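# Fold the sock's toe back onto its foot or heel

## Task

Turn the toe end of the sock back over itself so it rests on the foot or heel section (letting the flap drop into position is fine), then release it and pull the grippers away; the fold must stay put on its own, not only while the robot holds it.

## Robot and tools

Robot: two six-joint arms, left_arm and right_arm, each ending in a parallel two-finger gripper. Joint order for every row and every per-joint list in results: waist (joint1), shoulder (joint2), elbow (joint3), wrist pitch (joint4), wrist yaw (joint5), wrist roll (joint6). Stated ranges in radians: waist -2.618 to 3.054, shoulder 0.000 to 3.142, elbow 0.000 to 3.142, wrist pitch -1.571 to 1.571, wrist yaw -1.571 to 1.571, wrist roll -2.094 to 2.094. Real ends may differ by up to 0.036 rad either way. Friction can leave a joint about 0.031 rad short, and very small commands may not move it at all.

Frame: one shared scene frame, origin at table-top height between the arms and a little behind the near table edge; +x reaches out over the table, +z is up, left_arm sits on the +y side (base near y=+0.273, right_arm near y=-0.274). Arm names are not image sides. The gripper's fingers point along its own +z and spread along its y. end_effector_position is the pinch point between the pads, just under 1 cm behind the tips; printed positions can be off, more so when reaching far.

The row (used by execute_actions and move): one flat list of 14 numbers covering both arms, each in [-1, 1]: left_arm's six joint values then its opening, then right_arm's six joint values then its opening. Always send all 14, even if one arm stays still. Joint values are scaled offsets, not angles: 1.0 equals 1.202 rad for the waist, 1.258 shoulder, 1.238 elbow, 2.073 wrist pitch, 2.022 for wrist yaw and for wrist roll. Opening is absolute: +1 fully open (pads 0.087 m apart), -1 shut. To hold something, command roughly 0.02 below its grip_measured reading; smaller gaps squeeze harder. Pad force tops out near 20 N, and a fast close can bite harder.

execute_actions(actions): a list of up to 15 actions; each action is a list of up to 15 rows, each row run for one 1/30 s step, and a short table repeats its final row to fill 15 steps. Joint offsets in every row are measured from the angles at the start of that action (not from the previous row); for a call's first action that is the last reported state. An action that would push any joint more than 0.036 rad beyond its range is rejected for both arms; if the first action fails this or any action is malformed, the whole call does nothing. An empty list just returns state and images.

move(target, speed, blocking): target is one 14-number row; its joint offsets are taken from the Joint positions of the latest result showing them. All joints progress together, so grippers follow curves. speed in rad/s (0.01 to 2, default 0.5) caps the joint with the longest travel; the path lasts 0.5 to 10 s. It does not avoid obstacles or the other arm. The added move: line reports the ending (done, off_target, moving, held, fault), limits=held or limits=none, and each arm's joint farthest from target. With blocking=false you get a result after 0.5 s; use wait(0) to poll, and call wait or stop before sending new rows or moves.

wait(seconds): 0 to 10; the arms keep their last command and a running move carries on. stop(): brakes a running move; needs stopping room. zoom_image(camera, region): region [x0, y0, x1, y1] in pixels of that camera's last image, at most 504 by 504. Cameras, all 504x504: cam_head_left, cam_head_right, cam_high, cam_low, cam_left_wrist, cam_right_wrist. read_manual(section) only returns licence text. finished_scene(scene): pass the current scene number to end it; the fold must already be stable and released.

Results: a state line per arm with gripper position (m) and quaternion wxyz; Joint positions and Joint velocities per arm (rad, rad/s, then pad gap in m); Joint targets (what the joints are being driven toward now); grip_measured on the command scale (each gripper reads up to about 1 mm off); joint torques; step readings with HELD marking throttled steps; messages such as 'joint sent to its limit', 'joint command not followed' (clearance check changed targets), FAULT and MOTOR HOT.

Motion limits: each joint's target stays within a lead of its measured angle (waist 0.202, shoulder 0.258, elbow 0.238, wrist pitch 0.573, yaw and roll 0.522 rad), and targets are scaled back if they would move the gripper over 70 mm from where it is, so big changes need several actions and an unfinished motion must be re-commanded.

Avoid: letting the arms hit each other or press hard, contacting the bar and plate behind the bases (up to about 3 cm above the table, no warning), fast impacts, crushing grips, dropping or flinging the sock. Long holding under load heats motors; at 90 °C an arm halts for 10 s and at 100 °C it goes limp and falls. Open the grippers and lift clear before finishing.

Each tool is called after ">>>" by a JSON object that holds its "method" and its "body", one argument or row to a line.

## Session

>>> {"method": "execute_actions", "body": {
  "actions": []
}}

Scene clock: 0.00 s.
left_arm: end_effector_position=(+0.3834, +0.2835, +0.3816) grip_measured=+1.000 end_effector_quat_wxyz=(+0.712, -0.012, +0.702, +0.015) | right_arm: end_effector_position=(+0.3933, -0.2726, +0.3658) grip_measured=+0.999 end_effector_quat_wxyz=(+0.702, +0.007, +0.712, +0.003)
Joint names: [waist, shoulder, elbow, wrist pitch, wrist yaw, wrist roll]
Joint positions: left_arm=[ 0.004  1.033  1.04   0.006 -0.014  0.002  0.087] | right_arm=[-0.003  1.039  1.032  0.009  0.015  0.014  0.087]
Joint velocities: left_arm=[ 0.002 -0.017 -0.022  0.007 -0.051 -0.007  0.   ] | right_arm=[ 0.002 -0.002  0.007 -0.037  0.022  0.007  0.001]
Joint torques (N m, as the arm reports them, + toward a larger angle): no reading
Motor temperatures (°C, as the motors report them): left_arm=[26 34 34 31 28 27] | right_arm=[26 28 30 31 27 26]
Joint targets: left_arm=[0.004 1.033 1.040 0.006 -0.014 0.002] | right_arm=[-0.003 1.039 1.032 0.009 0.015 0.014]

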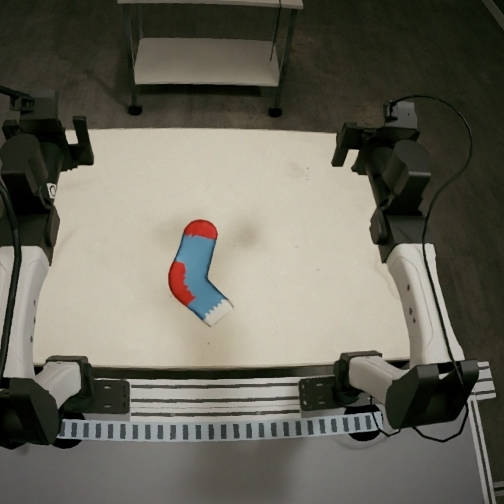

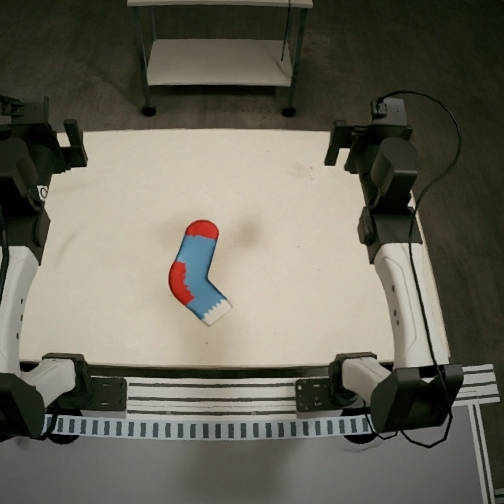

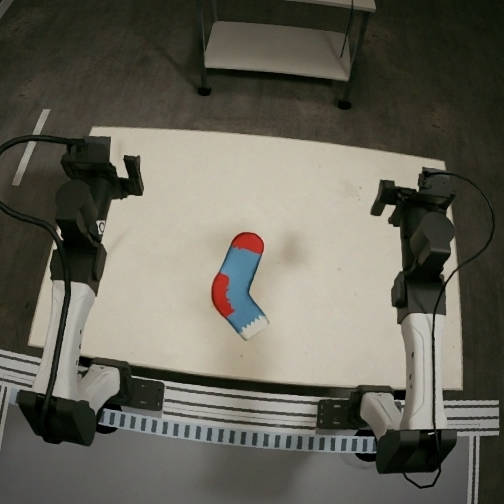

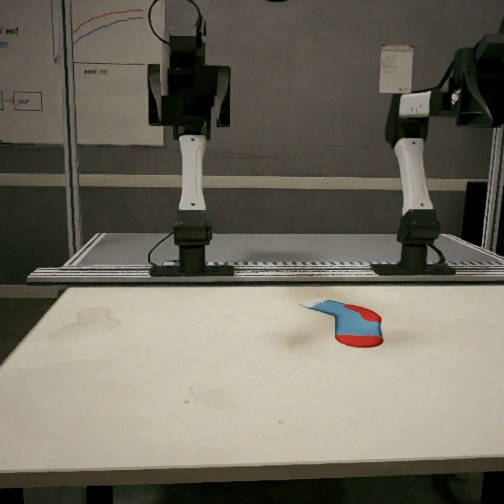

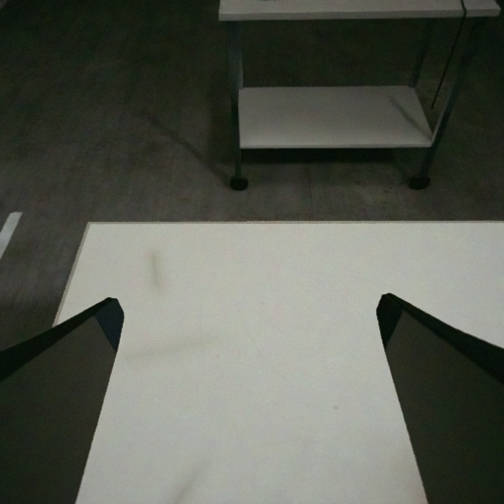

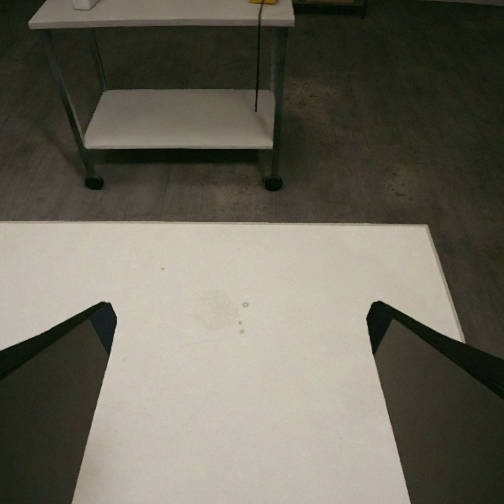

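>>> {"method": "move", "body": {
  "target": [-0.479,1,0.75,-0.416,0,0,1,0,0,0,0,0,0,1],
  "speed": 1.0
}}

Scene clock: 8.23 s.
left_arm: end_effector_position=(+0.4352, +0.0078, +0.0638) grip_measured=+1.000 end_effector_quat_wxyz=(+0.198, +0.269, +0.941, -0.048) | right_arm: end_effector_position=(+0.3933, -0.2726, +0.3658) grip_measured=+0.999 end_effector_quat_wxyz=(+0.702, +0.007, +0.712, +0.003)
Joint names: [waist, shoulder, elbow, wrist pitch, wrist yaw, wrist roll]
Joint positions: left_arm=[-0.576  2.284  1.957 -0.835 -0.014  0.002  0.087] | right_arm=[-0.003  1.039  1.032  0.009  0.015  0.014  0.087]
Joint velocities: left_arm=[ 0.007  0.012  0.012 -0.022 -0.037 -0.037  0.   ] | right_arm=[-0.002 -0.002 -0.012 -0.007  0.037 -0.022  0.002]
Joint torques (N m, as the arm reports them, + toward a larger angle): left_arm=[  0.52 -12.8   10.01   0.89  -0.07   0.05] | right_arm=[-0.01 -2.88  8.57  1.64  0.02  0.16]
Motor temperatures (°C, as the motors report them): left_arm=[26 34 36 34 28 27] | right_arm=[26 28 31 33 27 26]
Joint targets: left_arm=[-0.572 2.291 1.968 -0.857 -0.014 0.002] | right_arm=[-0.003 1.039 1.032 0.009 0.015 0.014]
move: off_target (left_arm); limits=none; left_arm: farthest joint: the wrist pitch, 0.022 radians from its target (0.863 radians at the start); right_arm: farthest joint: the waist, 0.000 radians from its target (0.000 radians at the start)
camera_calibration (this result's frames):
cam_left_wrist: T_world_to_cam=[[-0.537776, -0.842948, -0.0153377, 0.238026], [-0.753403, 0.472325, 0.457486, 0.313912], [-0.378392, 0.25758, -0.889085, 0.360894], [0, 0, 0, 1]] pos_world=[0.501067, -0.040584, 0.180905]

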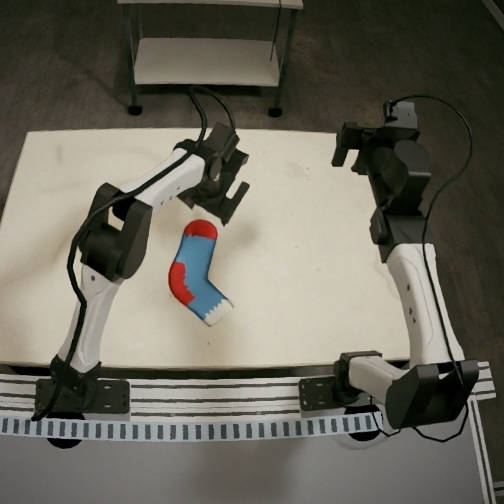

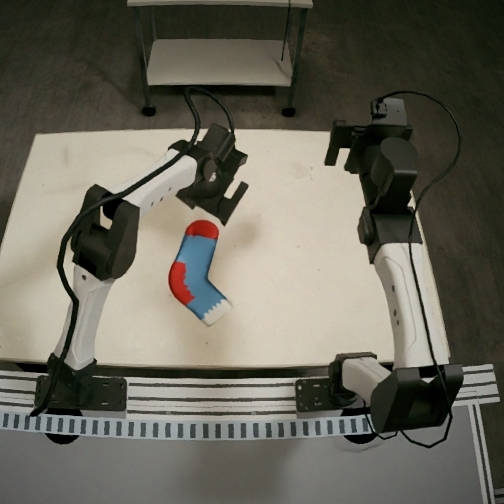

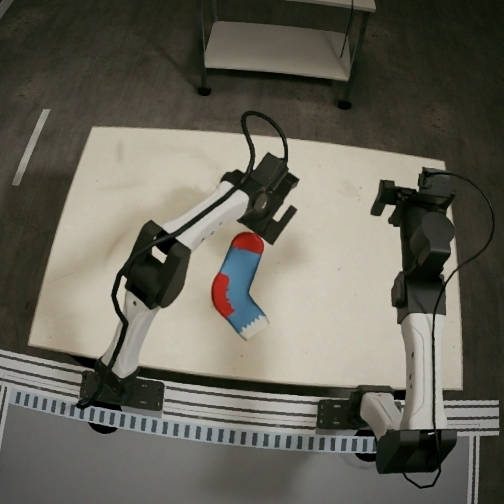

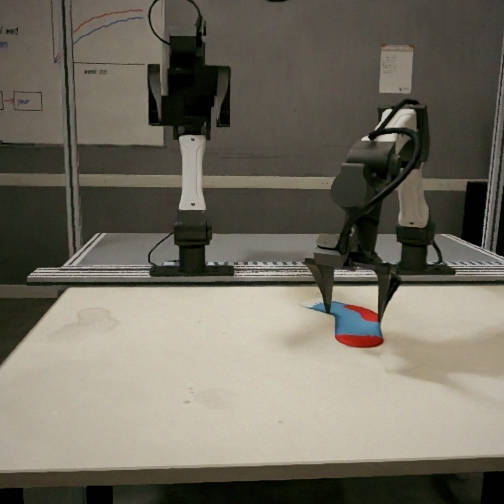

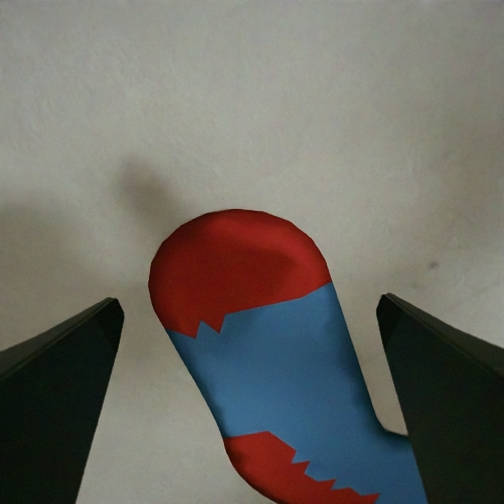

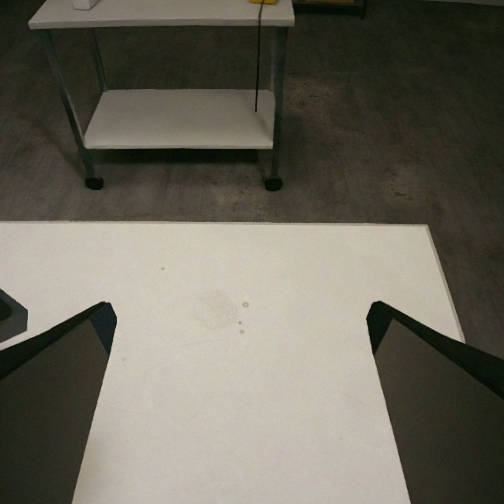

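>>> {"method": "move", "body": {
  "target": [0.016,0.1,-0.012,0,0,0,1,0,0,0,0,0,0,1],
  "speed": 0.14
}}

Scene clock: 12.57 s.
left_arm: end_effector_position=(+0.4309, +0.0164, +0.0178) grip_measured=+1.000 end_effector_quat_wxyz=(+0.154, +0.266, +0.951, -0.035) | right_arm: end_effector_position=(+0.3933, -0.2726, +0.3658) grip_measured=+0.999 end_effector_quat_wxyz=(+0.702, +0.007, +0.712, +0.003)
Joint names: [waist, shoulder, elbow, wrist pitch, wrist yaw, wrist roll]
Joint positions: left_arm=[-0.566  2.38   1.957 -0.832 -0.013  0.002  0.087] | right_arm=[-0.003  1.039  1.032  0.009  0.015  0.014  0.087]
Joint velocities: left_arm=[-0.002  0.007 -0.022  0.037  0.037  0.037  0.   ] | right_arm=[ 0.002 -0.002 -0.017  0.007  0.007 -0.051 -0.001]
Joint torques (N m, as the arm reports them, + toward a larger angle): left_arm=[  1.2  -11.16   7.06   0.93  -0.06   0.01] | right_arm=[ 0.   -2.88  8.57  1.64  0.02  0.16]
Motor temperatures (°C, as the motors report them): left_arm=[26 37 36 33 28 27] | right_arm=[26 28 32 33 27 26]
Joint targets: left_arm=[-0.557 2.410 1.943 -0.835 -0.014 0.002] | right_arm=[-0.003 1.039 1.032 0.009 0.015 0.014]
move: off_target (left_arm); limits=none; left_arm: farthest joint: the shoulder, 0.030 radians from its target (0.125 radians at the start); right_arm: farthest joint: the waist, 0.000 radians from its target (0.000 radians at the start)
camera_calibration (this result's frames):
cam_left_wrist: T_world_to_cam=[[-0.530383, -0.847657, -0.0131064, 0.239096], [-0.718063, 0.44097, 0.538453, 0.311537], [-0.450644, 0.294997, -0.842554, 0.345884], [0, 0, 0, 1]] pos_world=[0.506386, -0.0367417, 0.126812]

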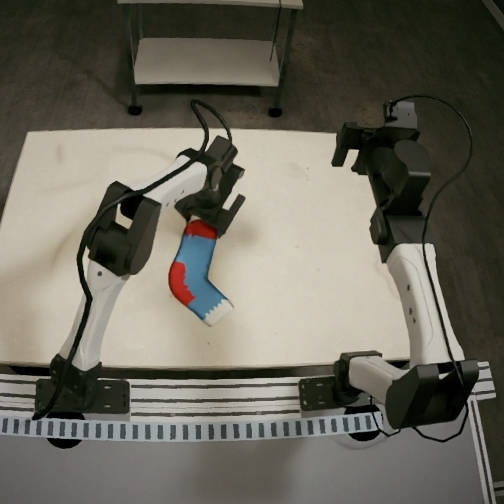

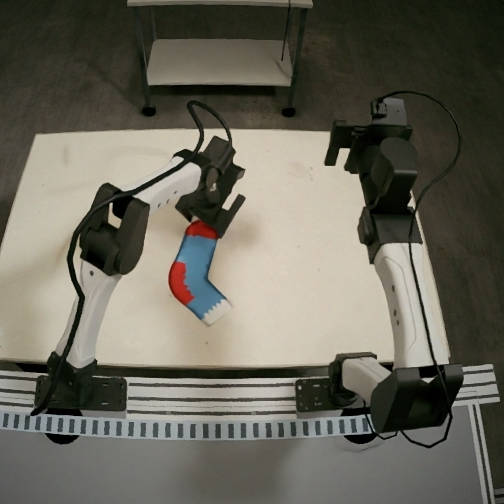

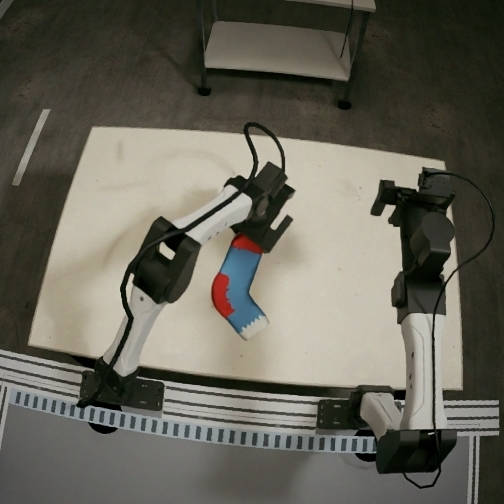

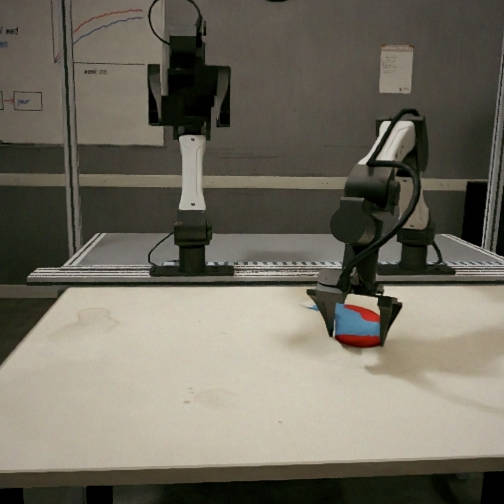

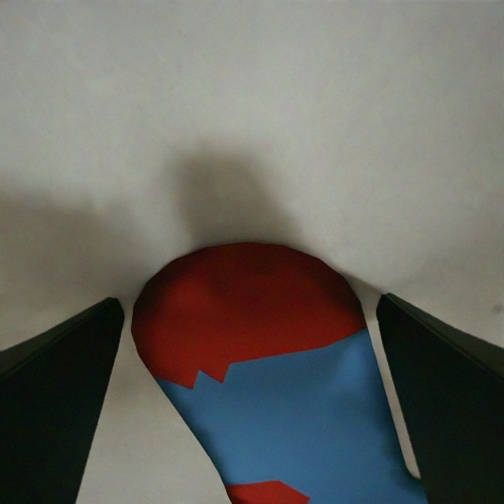

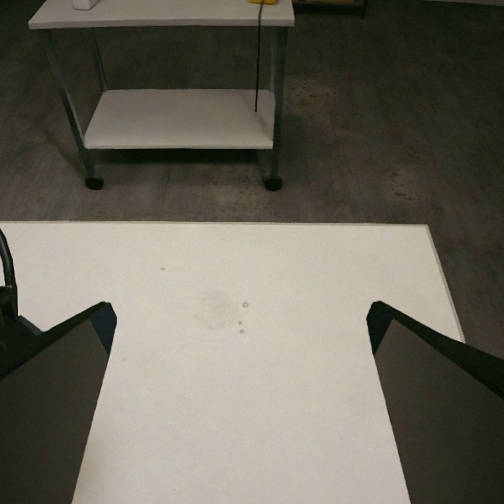

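>>> {"method": "execute_actions", "body": {
  "actions": [
    [[0,0.025,-0.012,0,0,0,0.9,0,0,0,0,0,0,1],[0,0.025,-0.012,0,0,0,0.8,0,0,0,0,0,0,1],[0,0.025,-0.012,0,0,0,0.73,0,0,0,0,0,0,1],[0,0.025,-0.012,0,0,0,0.66,0,0,0,0,0,0,1],[0,0.025,-0.012,0,0,0,0.59,0,0,0,0,0,0,1],[0,0.025,-0.012,0,0,0,0.52,0,0,0,0,0,0,1],[0,0.025,-0.012,0,0,0,0.45,0,0,0,0,0,0,1],[0,0.025,-0.012,0,0,0,0.38,0,0,0,0,0,0,1],[0,0.025,-0.012,0,0,0,0.31,0,0,0,0,0,0,1],[0,0.025,-0.012,0,0,0,0.24,0,0,0,0,0,0,1],[0,0.025,-0.012,0,0,0,0.17,0,0,0,0,0,0,1],[0,0.025,-0.012,0,0,0,0.1,0,0,0,0,0,0,1],[0,0.025,-0.012,0,0,0,0.03,0,0,0,0,0,0,1],[0,0.025,-0.012,0,0,0,-0.04,0,0,0,0,0,0,1],[0,0.025,-0.012,0,0,0,-0.11,0,0,0,0,0,0,1]],
    [[0,0.025,-0.012,0,0,0,-0.19,0,0,0,0,0,0,1],[0,0.025,-0.012,0,0,0,-0.27,0,0,0,0,0,0,1],[0,0.025,-0.012,0,0,0,-0.35,0,0,0,0,0,0,1],[0,0.025,-0.012,0,0,0,-0.43,0,0,0,0,0,0,1],[0,0.025,-0.012,0,0,0,-0.51,0,0,0,0,0,0,1],[0,0.025,-0.012,0,0,0,-0.59,0,0,0,0,0,0,1],[0,0.025,-0.012,0,0,0,-0.67,0,0,0,0,0,0,1],[0,0.025,-0.012,0,0,0,-0.75,0,0,0,0,0,0,1],[0,0.025,-0.012,0,0,0,-0.82,0,0,0,0,0,0,1],[0,0.025,-0.012,0,0,0,-0.88,0,0,0,0,0,0,1],[0,0.025,-0.012,0,0,0,-0.94,0,0,0,0,0,0,1],[0,0.025,-0.012,0,0,0,-1,0,0,0,0,0,0,1]]
  ]
}}

>>> {"method": "move", "body": {
  "target": [-0.025,-0.443,-0.658,0.338,0,0,-1,0,0,0,0,0,0,1],
  "speed": 0.7
}}

>>> {"method": "zoom_image", "body": {
  "camera": "cam_low",
  "region": [280,240,430,360]
}}

Scene clock: 34.97 s.
left_arm: end_effector_position=(+0.4317, +0.0159, +0.0179) grip_measured=-0.945 end_effector_quat_wxyz=(+0.156, +0.266, +0.951, -0.036) | right_arm: end_effector_position=(+0.3933, -0.2726, +0.3658) grip_measured=+0.999 end_effector_quat_wxyz=(+0.702, +0.007, +0.712, +0.003)
Joint names: [waist, shoulder, elbow, wrist pitch, wrist yaw, wrist roll]
Joint positions: left_arm=[-0.566  2.38   1.957 -0.828 -0.013  0.002  0.002] | right_arm=[-0.003  1.039  1.032  0.009  0.015  0.014  0.087]
Joint velocities: left_arm=[ 0.007 -0.002 -0.002  0.007  0.007 -0.007 -0.001] | right_arm=[ 0.002 -0.007 -0.002 -0.051 -0.007  0.037 -0.001]
Joint torques (N m, as the arm reports them, + toward a larger angle): left_arm=[  0.23 -11.2    7.25   0.95  -0.11   0.04] | right_arm=[ 0.   -2.88  8.56  1.64  0.02  0.16]
Motor temperatures (°C, as the motors report them): left_arm=[26 44 37 33 28 27] | right_arm=[26 29 33 35 27 26]
Joint targets: left_arm=[-0.566 2.412 1.943 -0.830 -0.013 0.002] | right_arm=[-0.003 1.039 1.032 0.009 0.015 0.014]
Step readings (joint positions; steps 1 to 15: 1st action; 16 to 30: 2nd action):
0: left_arm=[-0.566 2.380 1.957 -0.832 -0.013 0.002] | right_arm=[-0.003 1.039 1.032 0.009 0.015 0.014]
1: left_arm=[-0.566 2.380 1.957 -0.832 -0.013 0.002] | right_arm=[-0.003 1.039 1.032 0.009 0.015 0.014]
2: left_arm=[-0.566 2.380 1.957 -0.832 -0.013 0.002] | right_arm=[-0.003 1.039 1.032 0.009 0.015 0.014]
4: left_arm=[-0.566 2.380 1.957 -0.831 -0.013 0.002] | right_arm=[-0.003 1.039 1.032 0.009 0.015 0.014]
8: left_arm=[-0.566 2.380 1.957 -0.831 -0.013 0.002] | right_arm=[-0.003 1.039 1.032 0.009 0.015 0.014]
15: left_arm=[-0.566 2.380 1.957 -0.830 -0.013 0.002] | right_arm=[-0.003 1.039 1.032 0.009 0.015 0.014]
16: left_arm=[-0.566 2.380 1.957 -0.830 -0.013 0.002] | right_arm=[-0.003 1.039 1.032 0.009 0.015 0.014]
17: left_arm=[-0.566 2.380 1.957 -0.830 -0.013 0.002] | right_arm=[-0.003 1.039 1.032 0.009 0.015 0.014]
19: left_arm=[-0.566 2.380 1.957 -0.829 -0.013 0.002] | right_arm=[-0.003 1.039 1.032 0.009 0.015 0.014]
23: left_arm=[-0.566 2.380 1.957 -0.829 -0.013 0.002] | right_arm=[-0.003 1.039 1.032 0.009 0.015 0.014]
30: Joint positions above
camera_calibration (this result's frames):
cam_left_wrist: T_world_to_cam=[[-0.530347, -0.847679, -0.0131563, 0.239096], [-0.71981, 0.442039, 0.535234, 0.313056], [-0.447891, 0.29333, -0.844601, 0.345396], [0, 0, 0, 1]] pos_world=[0.506844, -0.0370215, 0.127309]

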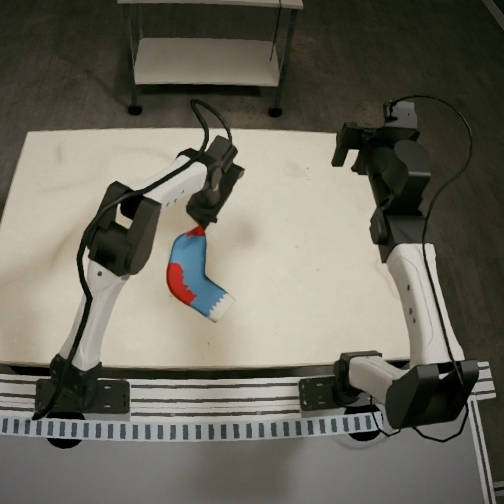

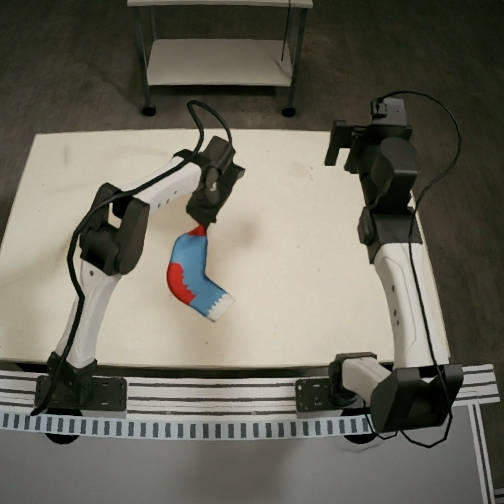

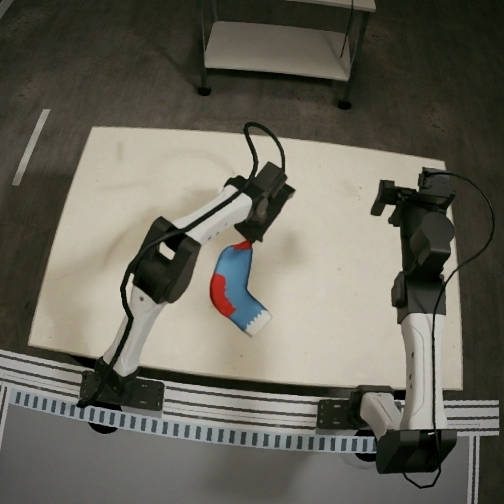

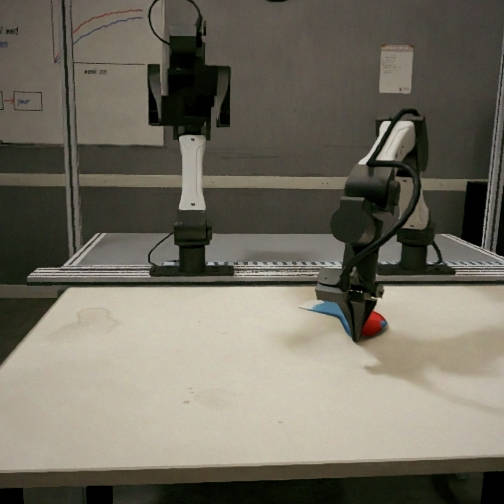

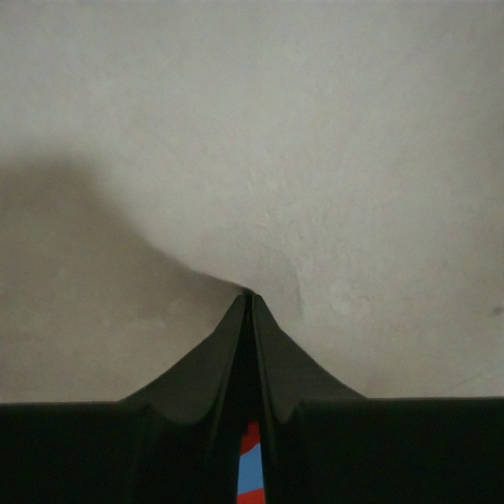

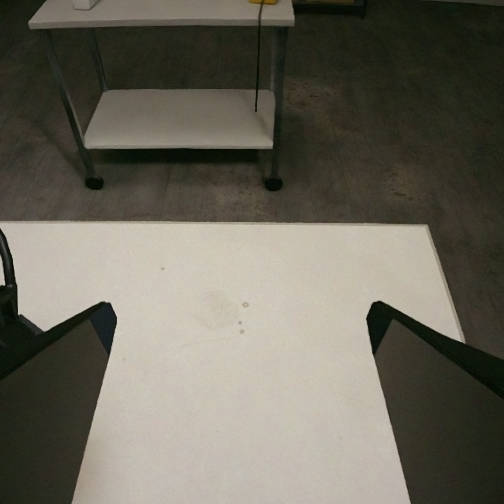

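Scene clock: 36.97 s.
left_arm: end_effector_position=(+0.3963, +0.0255, +0.0763) grip_measured=-0.945 end_effector_quat_wxyz=(+0.366, +0.258, +0.888, -0.099) | right_arm: end_effector_position=(+0.3933, -0.2726, +0.3658) grip_measured=+0.999 end_effector_quat_wxyz=(+0.702, +0.007, +0.712, +0.003)
Joint names: [waist, shoulder, elbow, wrist pitch, wrist yaw, wrist roll]
Joint positions: left_arm=[-0.588  1.829  1.166 -0.13  -0.013  0.002  0.002] | right_arm=[-0.003  1.039  1.032  0.009  0.015  0.014  0.087]
Joint velocities: left_arm=[-0.017 -0.007  0.012  0.007  0.037  0.051 -0.001] | right_arm=[-0.002  0.002  0.002  0.037  0.037 -0.007 -0.001]
Joint torques (N m, as the arm reports them, + toward a larger angle): left_arm=[ -0.42 -10.01   6.69   1.68  -0.08  -0.01] | right_arm=[ 0.   -2.89  8.56  1.64  0.02  0.16]
Motor temperatures (°C, as the motors report them): left_arm=[26 45 37 33 28 27] | right_arm=[26 29 33 35 27 26]
Joint targets: left_arm=[-0.596 1.823 1.143 -0.128 -0.013 0.002] | right_arm=[-0.003 1.039 1.032 0.009 0.015 0.014]
move: off_target (left_arm); limits=none; left_arm: farthest joint: the elbow, 0.024 radians from its target (0.815 radians at the start); right_arm: farthest joint: the waist, 0.000 radians from its target (0.000 radians at the start)
camera_calibration (this result's frames):
cam_left_wrist: T_world_to_cam=[[-0.543417, -0.839274, -0.0178135, 0.234536], [-0.835664, 0.538819, 0.106485, 0.328235], [-0.0797714, 0.0727516, -0.994155, 0.247165], [0, 0, 0, 1]] pos_world=[0.421462, 0.00199839, 0.214946]

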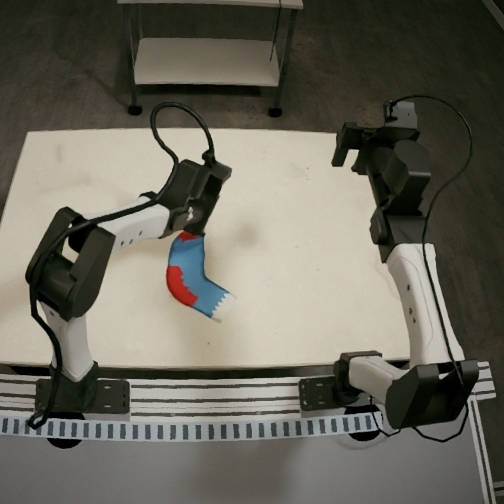

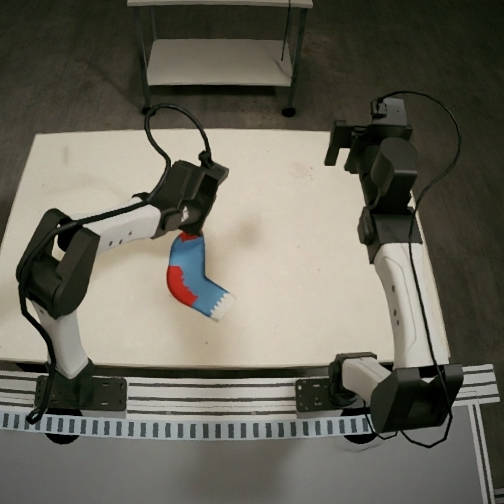

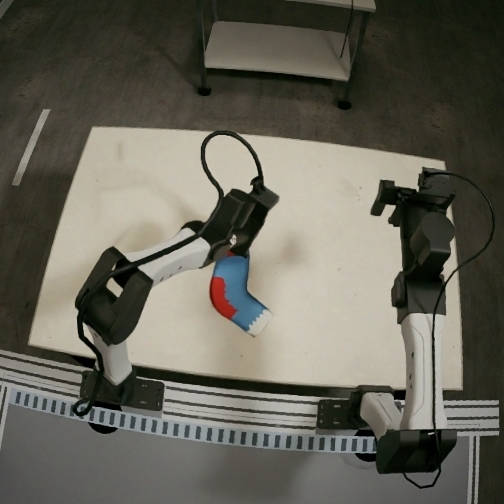

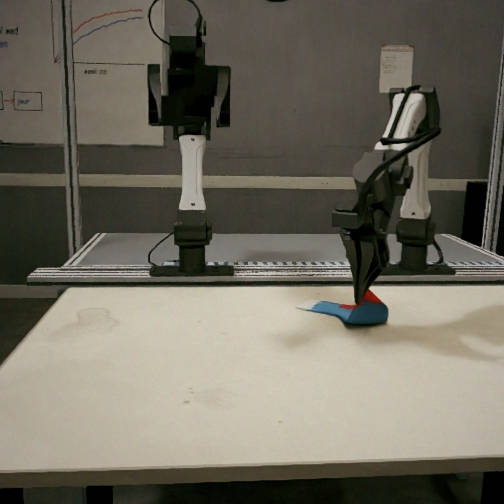

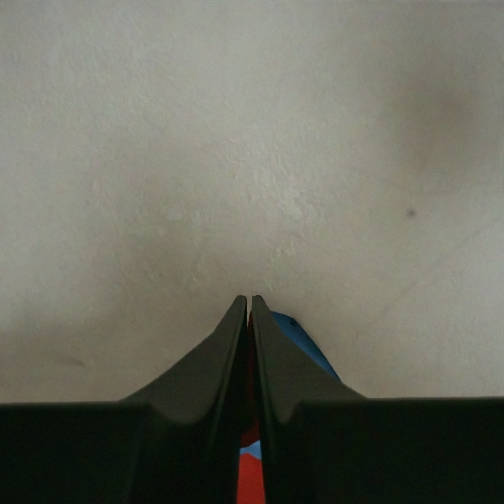

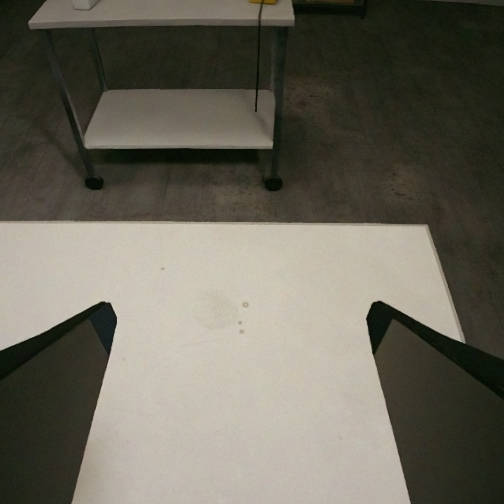

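Region (280, 240, 430, 360) of cam_low's 504x504 image, scaled by 3.360, with more detail than that image has; it fills the top 403 rows of this view, and the rest is white.

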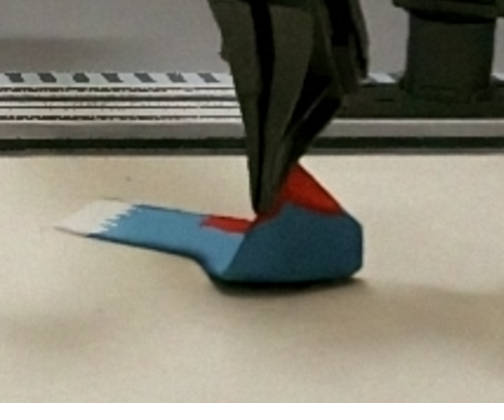

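>>> {"method": "move", "body": {
  "target": [-0.117,-0.175,-0.468,0.309,0,0.4,-1,0,0,0,0,0,0,1],
  "speed": 0.7
}}

>>> {"method": "zoom_image", "body": {
  "camera": "cam_low",
  "region": [280,240,430,360]
}}

Scene clock: 47.20 s.
left_arm: end_effector_position=(+0.3452, +0.0277, +0.0743) grip_measured=-0.945 end_effector_quat_wxyz=(+0.509, +0.585, +0.631, +0.032) | right_arm: end_effector_position=(+0.3933, -0.2726, +0.3657) grip_measured=+0.999 end_effector_quat_wxyz=(+0.702, +0.007, +0.712, +0.003)
Joint names: [waist, shoulder, elbow, wrist pitch, wrist yaw, wrist roll]
Joint positions: left_arm=[-0.72   1.618  0.607  0.509 -0.013  0.801  0.002] | right_arm=[-0.003  1.039  1.032  0.008  0.015  0.014  0.087]
Joint velocities: left_arm=[-0.007 -0.002  0.002  0.007  0.007 -0.022 -0.001] | right_arm=[-0.017 -0.022  0.002  0.007  0.022 -0.022  0.001]
Joint torques (N m, as the arm reports them, + toward a larger angle): left_arm=[-0.55 -7.31  6.01  1.94 -0.08  0.05] | right_arm=[-0.02 -2.88  8.56  1.64  0.02  0.16]
Motor temperatures (°C, as the motors report them): left_arm=[26 45 37 35 28 27] | right_arm=[26 29 34 36 27 26]
Joint targets: left_arm=[-0.728 1.609 0.587 0.510 -0.013 0.811] | right_arm=[-0.003 1.039 1.032 0.008 0.015 0.014]
move: off_target (left_arm); limits=none; left_arm: farthest joint: the elbow, 0.021 radians from its target (0.580 radians at the start); right_arm: farthest joint: the wrist pitch, 0.001 radians from its target (0.000 radians at the start)
camera_calibration (this result's frames):
cam_left_wrist: T_world_to_cam=[[-0.706607, -0.299603, -0.64105, 0.296304], [-0.388401, 0.921487, -0.00254814, 0.127685], [0.591483, 0.247184, -0.767495, -0.0124615], [0, 0, 0, 1]] pos_world=[0.266334, -0.0258067, 0.180707]
cam_right_wrist: T_world_to_cam=[[-0.0141364, -0.9999, -0.000245613, -0.271408], [-0.772816, 0.0110818, -0.634534, 0.562811], [0.634473, -0.00878019, -0.772895, 0.167848], [0, 0, 0, 1]] pos_world=[0.324618, -0.276144, 0.486785]

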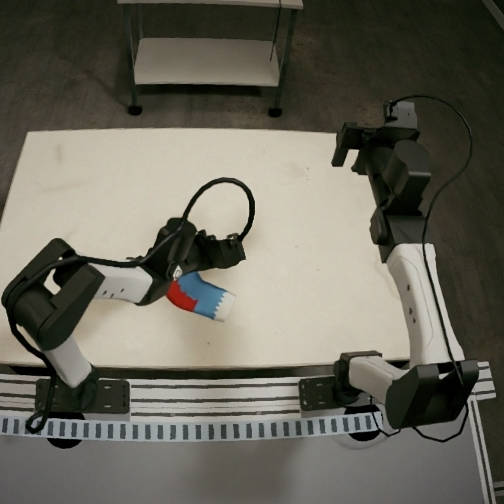

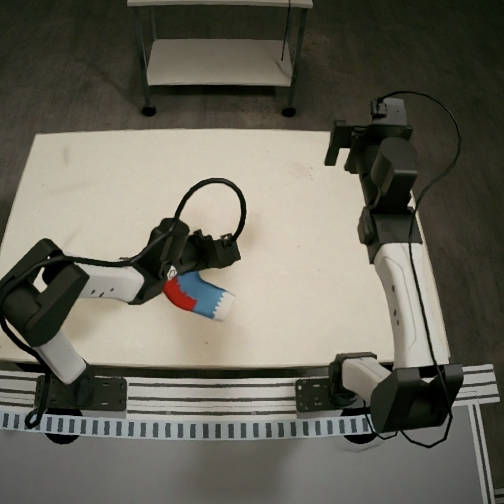

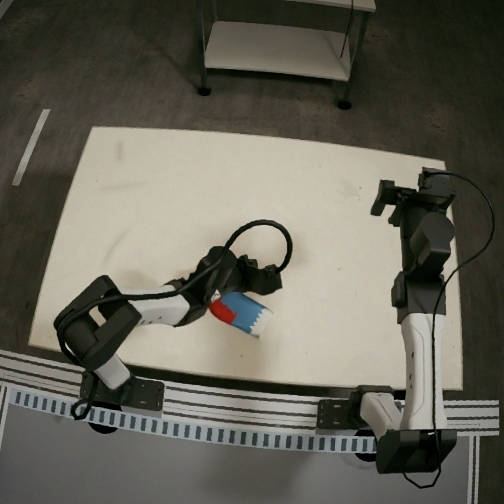

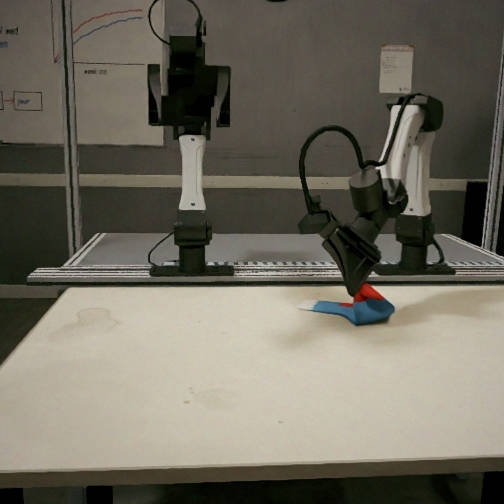

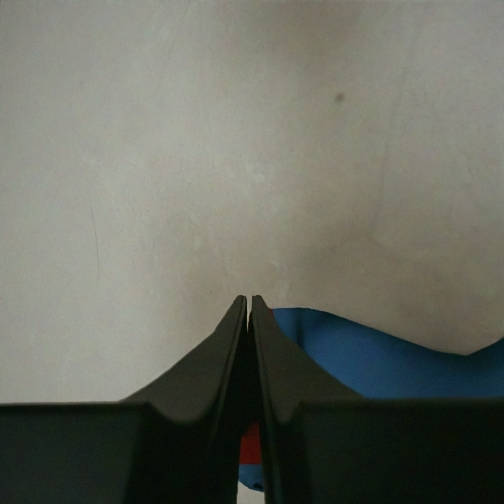

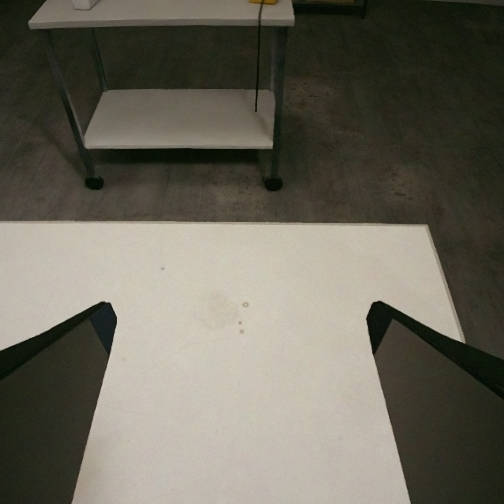

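Region (280, 240, 430, 360) of cam_low's 504x504 image, scaled by 3.360, with more detail than that image has; it fills the top 403 rows of this view, and the rest is white.

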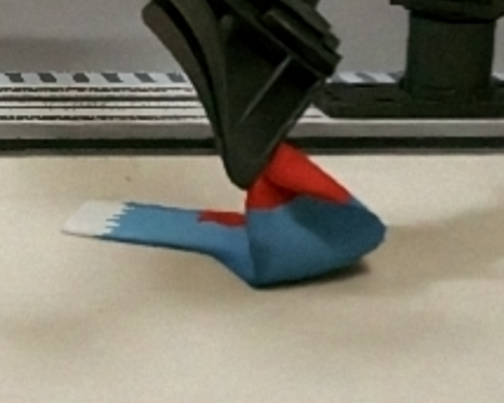

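>>> {"method": "move", "body": {
  "target": [-0.066,-0.12,-0.215,0.052,0,0.152,-1,0,0,0,0,0,0,1],
  "speed": 0.35
}}

>>> {"method": "zoom_image", "body": {
  "camera": "cam_low",
  "region": [280,240,430,360]
}}

Scene clock: 60.83 s.
left_arm: end_effector_position=(+0.2952, +0.0454, +0.0642) grip_measured=-0.945 end_effector_quat_wxyz=(+0.502, +0.690, +0.513, +0.090) | right_arm: end_effector_position=(+0.3933, -0.2726, +0.3657) grip_measured=+0.999 end_effector_quat_wxyz=(+0.702, +0.007, +0.712, +0.003)
Joint names: [waist, shoulder, elbow, wrist pitch, wrist yaw, wrist roll]
Joint positions: left_arm=[-0.791  1.479  0.362  0.617 -0.013  1.099  0.002] | right_arm=[-0.003  1.039  1.032  0.008  0.015  0.014  0.087]
Joint velocities: left_arm=[ 0.002  0.007  0.002 -0.037  0.037  0.037  0.   ] | right_arm=[-0.007 -0.007 -0.012  0.051  0.037 -0.037  0.001]
Joint torques (N m, as the arm reports them, + toward a larger angle): left_arm=[-0.34 -5.98  5.29  1.9  -0.05  0.01] | right_arm=[-0.01 -2.88  8.58  1.64  0.02  0.16]
Motor temperatures (°C, as the motors report them): left_arm=[26 44 37 37 28 27] | right_arm=[26 29 34 36 27 26]
Joint targets: left_arm=[-0.799 1.467 0.341 0.617 -0.013 1.109] | right_arm=[-0.003 1.039 1.032 0.008 0.015 0.014]
move: off_target (left_arm); limits=none; left_arm: farthest joint: the elbow, 0.021 radians from its target (0.267 radians at the start); right_arm: farthest joint: the waist, 0.000 radians from its target (0.000 radians at the start)
camera_calibration (this result's frames):
cam_left_wrist: T_world_to_cam=[[-0.615953, -0.0160003, -0.78762, 0.229533], [-0.196391, 0.971346, 0.133854, 0.0242165], [0.76291, 0.237129, -0.601446, -0.0557782], [0, 0, 0, 1]] pos_world=[0.188691, -0.0066234, 0.143995]
cam_right_wrist: T_world_to_cam=[[-0.0141364, -0.9999, -0.000245613, -0.271408], [-0.772816, 0.0110818, -0.634534, 0.562811], [0.634473, -0.00878019, -0.772895, 0.167848], [0, 0, 0, 1]] pos_world=[0.324618, -0.276144, 0.486785]

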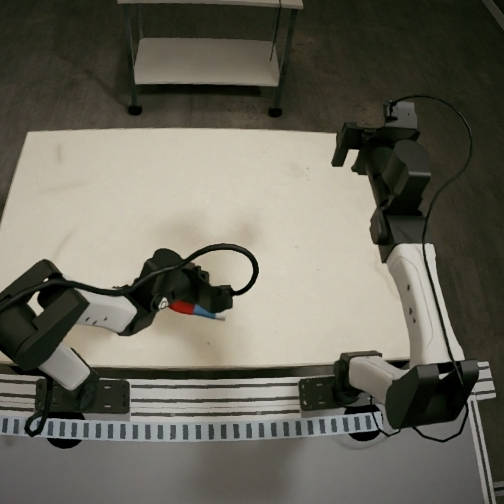

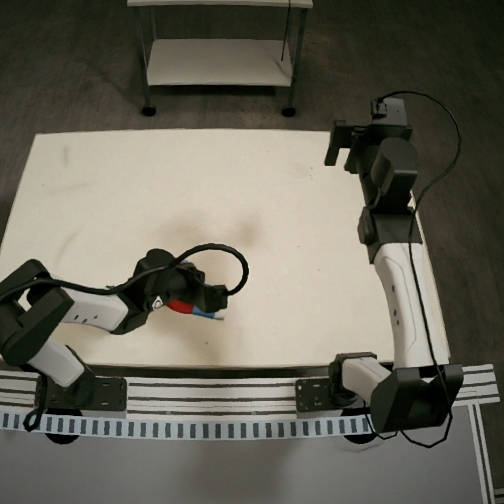

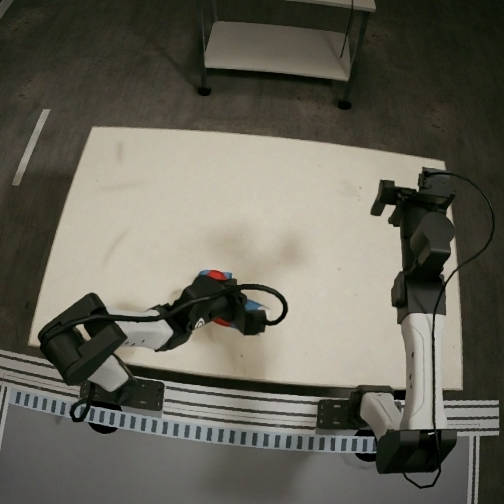

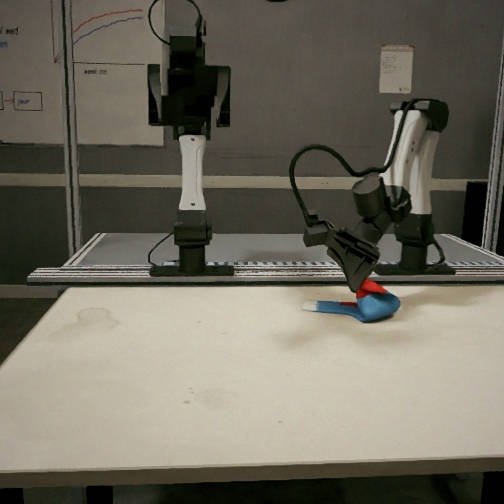

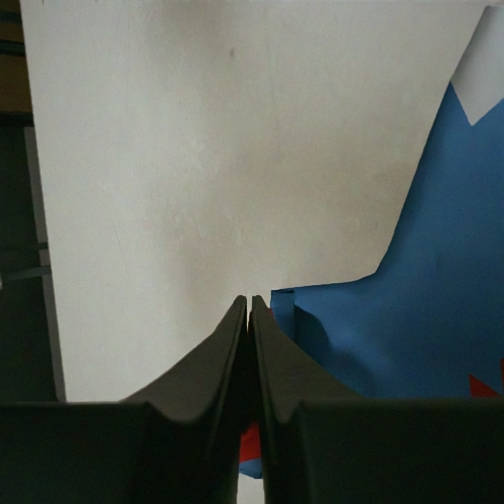

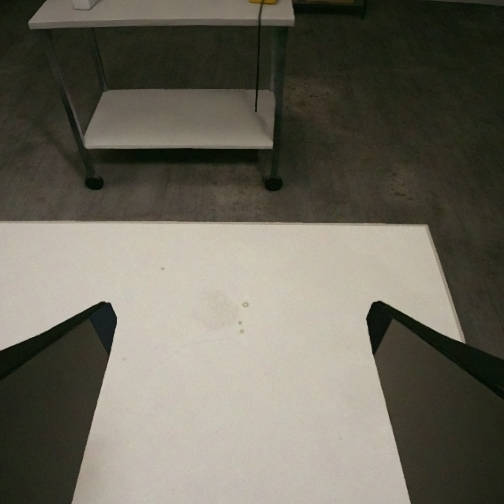

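Region (280, 240, 430, 360) of cam_low's 504x504 image, scaled by 3.360, with more detail than that image has; it fills the top 403 rows of this view, and the rest is white.

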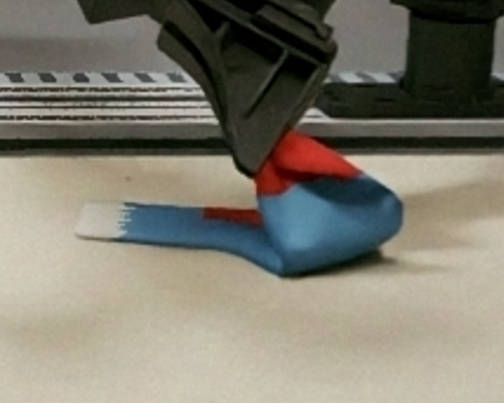

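>>> {"method": "move", "body": {
  "target": [-0.066,-0.01,-0.056,0,0,0,-1,0,0,0,0,0,0,1],
  "speed": 0.15
}}

>>> {"method": "zoom_image", "body": {
  "camera": "cam_low",
  "region": [280,240,430,360]
}}

Scene clock: 68.37 s.
left_arm: end_effector_position=(+0.2677, +0.0375, +0.0471) grip_measured=-0.945 end_effector_quat_wxyz=(+0.485, +0.718, +0.495, +0.069) | right_arm: end_effector_position=(+0.3933, -0.2726, +0.3657) grip_measured=+0.999 end_effector_quat_wxyz=(+0.702, +0.007, +0.712, +0.003)
Joint names: [waist, shoulder, elbow, wrist pitch, wrist yaw, wrist roll]
Joint positions: left_arm=[-0.861  1.479  0.312  0.62  -0.013  1.099  0.002] | right_arm=[-0.003  1.039  1.032  0.008  0.015  0.014  0.087]
Joint velocities: left_arm=[ 0.017  0.007 -0.017 -0.007 -0.037  0.081 -0.   ] | right_arm=[-0.017 -0.027  0.002  0.007 -0.022  0.066 -0.001]
Joint torques (N m, as the arm reports them, + toward a larger angle): left_arm=[-0.46 -5.56  4.96  1.8  -0.11 -0.04] | right_arm=[-0.01 -2.89  8.57  1.64  0.02  0.16]
Motor temperatures (°C, as the motors report them): left_arm=[26 43 37 38 28 27] | right_arm=[26 29 34 36 27 26]
Joint targets: left_arm=[-0.870 1.466 0.292 0.617 -0.013 1.099] | right_arm=[-0.003 1.039 1.032 0.008 0.015 0.014]
move: done; limits=none; left_arm: farthest joint: the elbow, 0.020 radians from its target (0.069 radians at the start); right_arm: farthest joint: the waist, 0.000 radians from its target (0.000 radians at the start)
camera_calibration (this result's frames):
cam_left_wrist: T_world_to_cam=[[-0.638961, 0.0541171, -0.767333, 0.201601], [-0.122731, 0.977572, 0.171143, 0.00704029], [0.759385, 0.203529, -0.617989, -0.0402867], [0, 0, 0, 1]] pos_world=[0.160272, -0.00959296, 0.128594]
cam_right_wrist: T_world_to_cam=[[-0.0141364, -0.9999, -0.000245613, -0.271408], [-0.772816, 0.0110818, -0.634534, 0.562811], [0.634473, -0.00878019, -0.772895, 0.167848], [0, 0, 0, 1]] pos_world=[0.324618, -0.276144, 0.486785]

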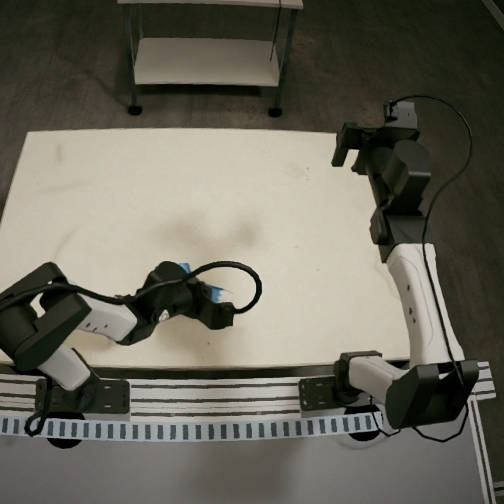

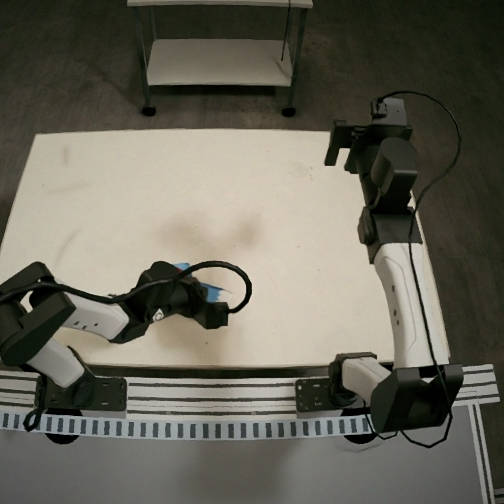

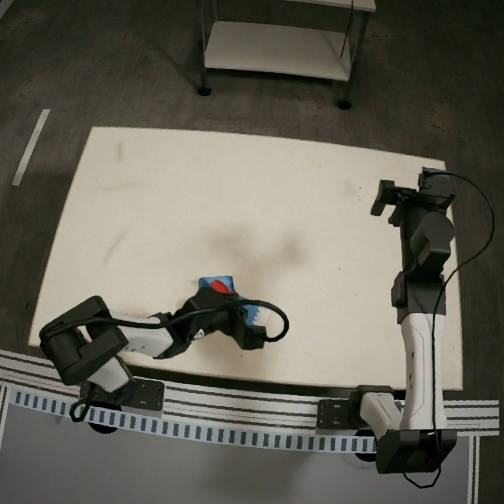

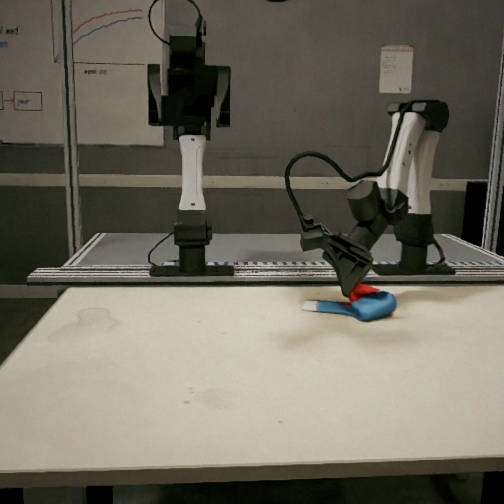

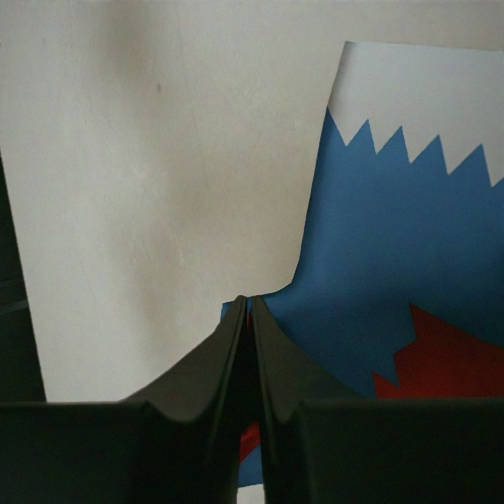

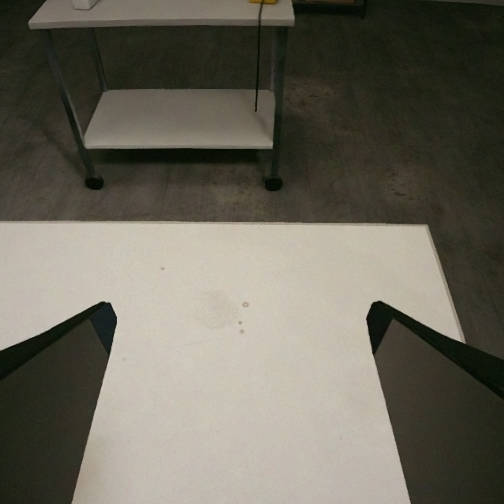

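Region (280, 240, 430, 360) of cam_low's 504x504 image, scaled by 3.360, with more detail than that image has; it fills the top 403 rows of this view, and the rest is white.

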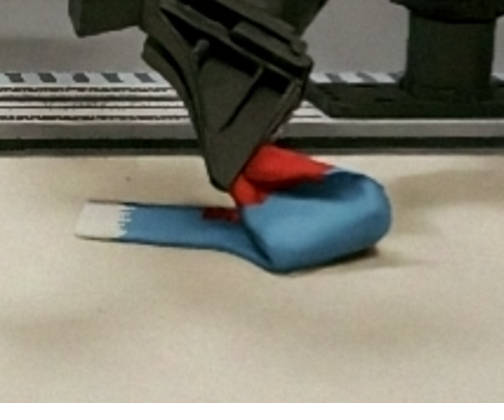

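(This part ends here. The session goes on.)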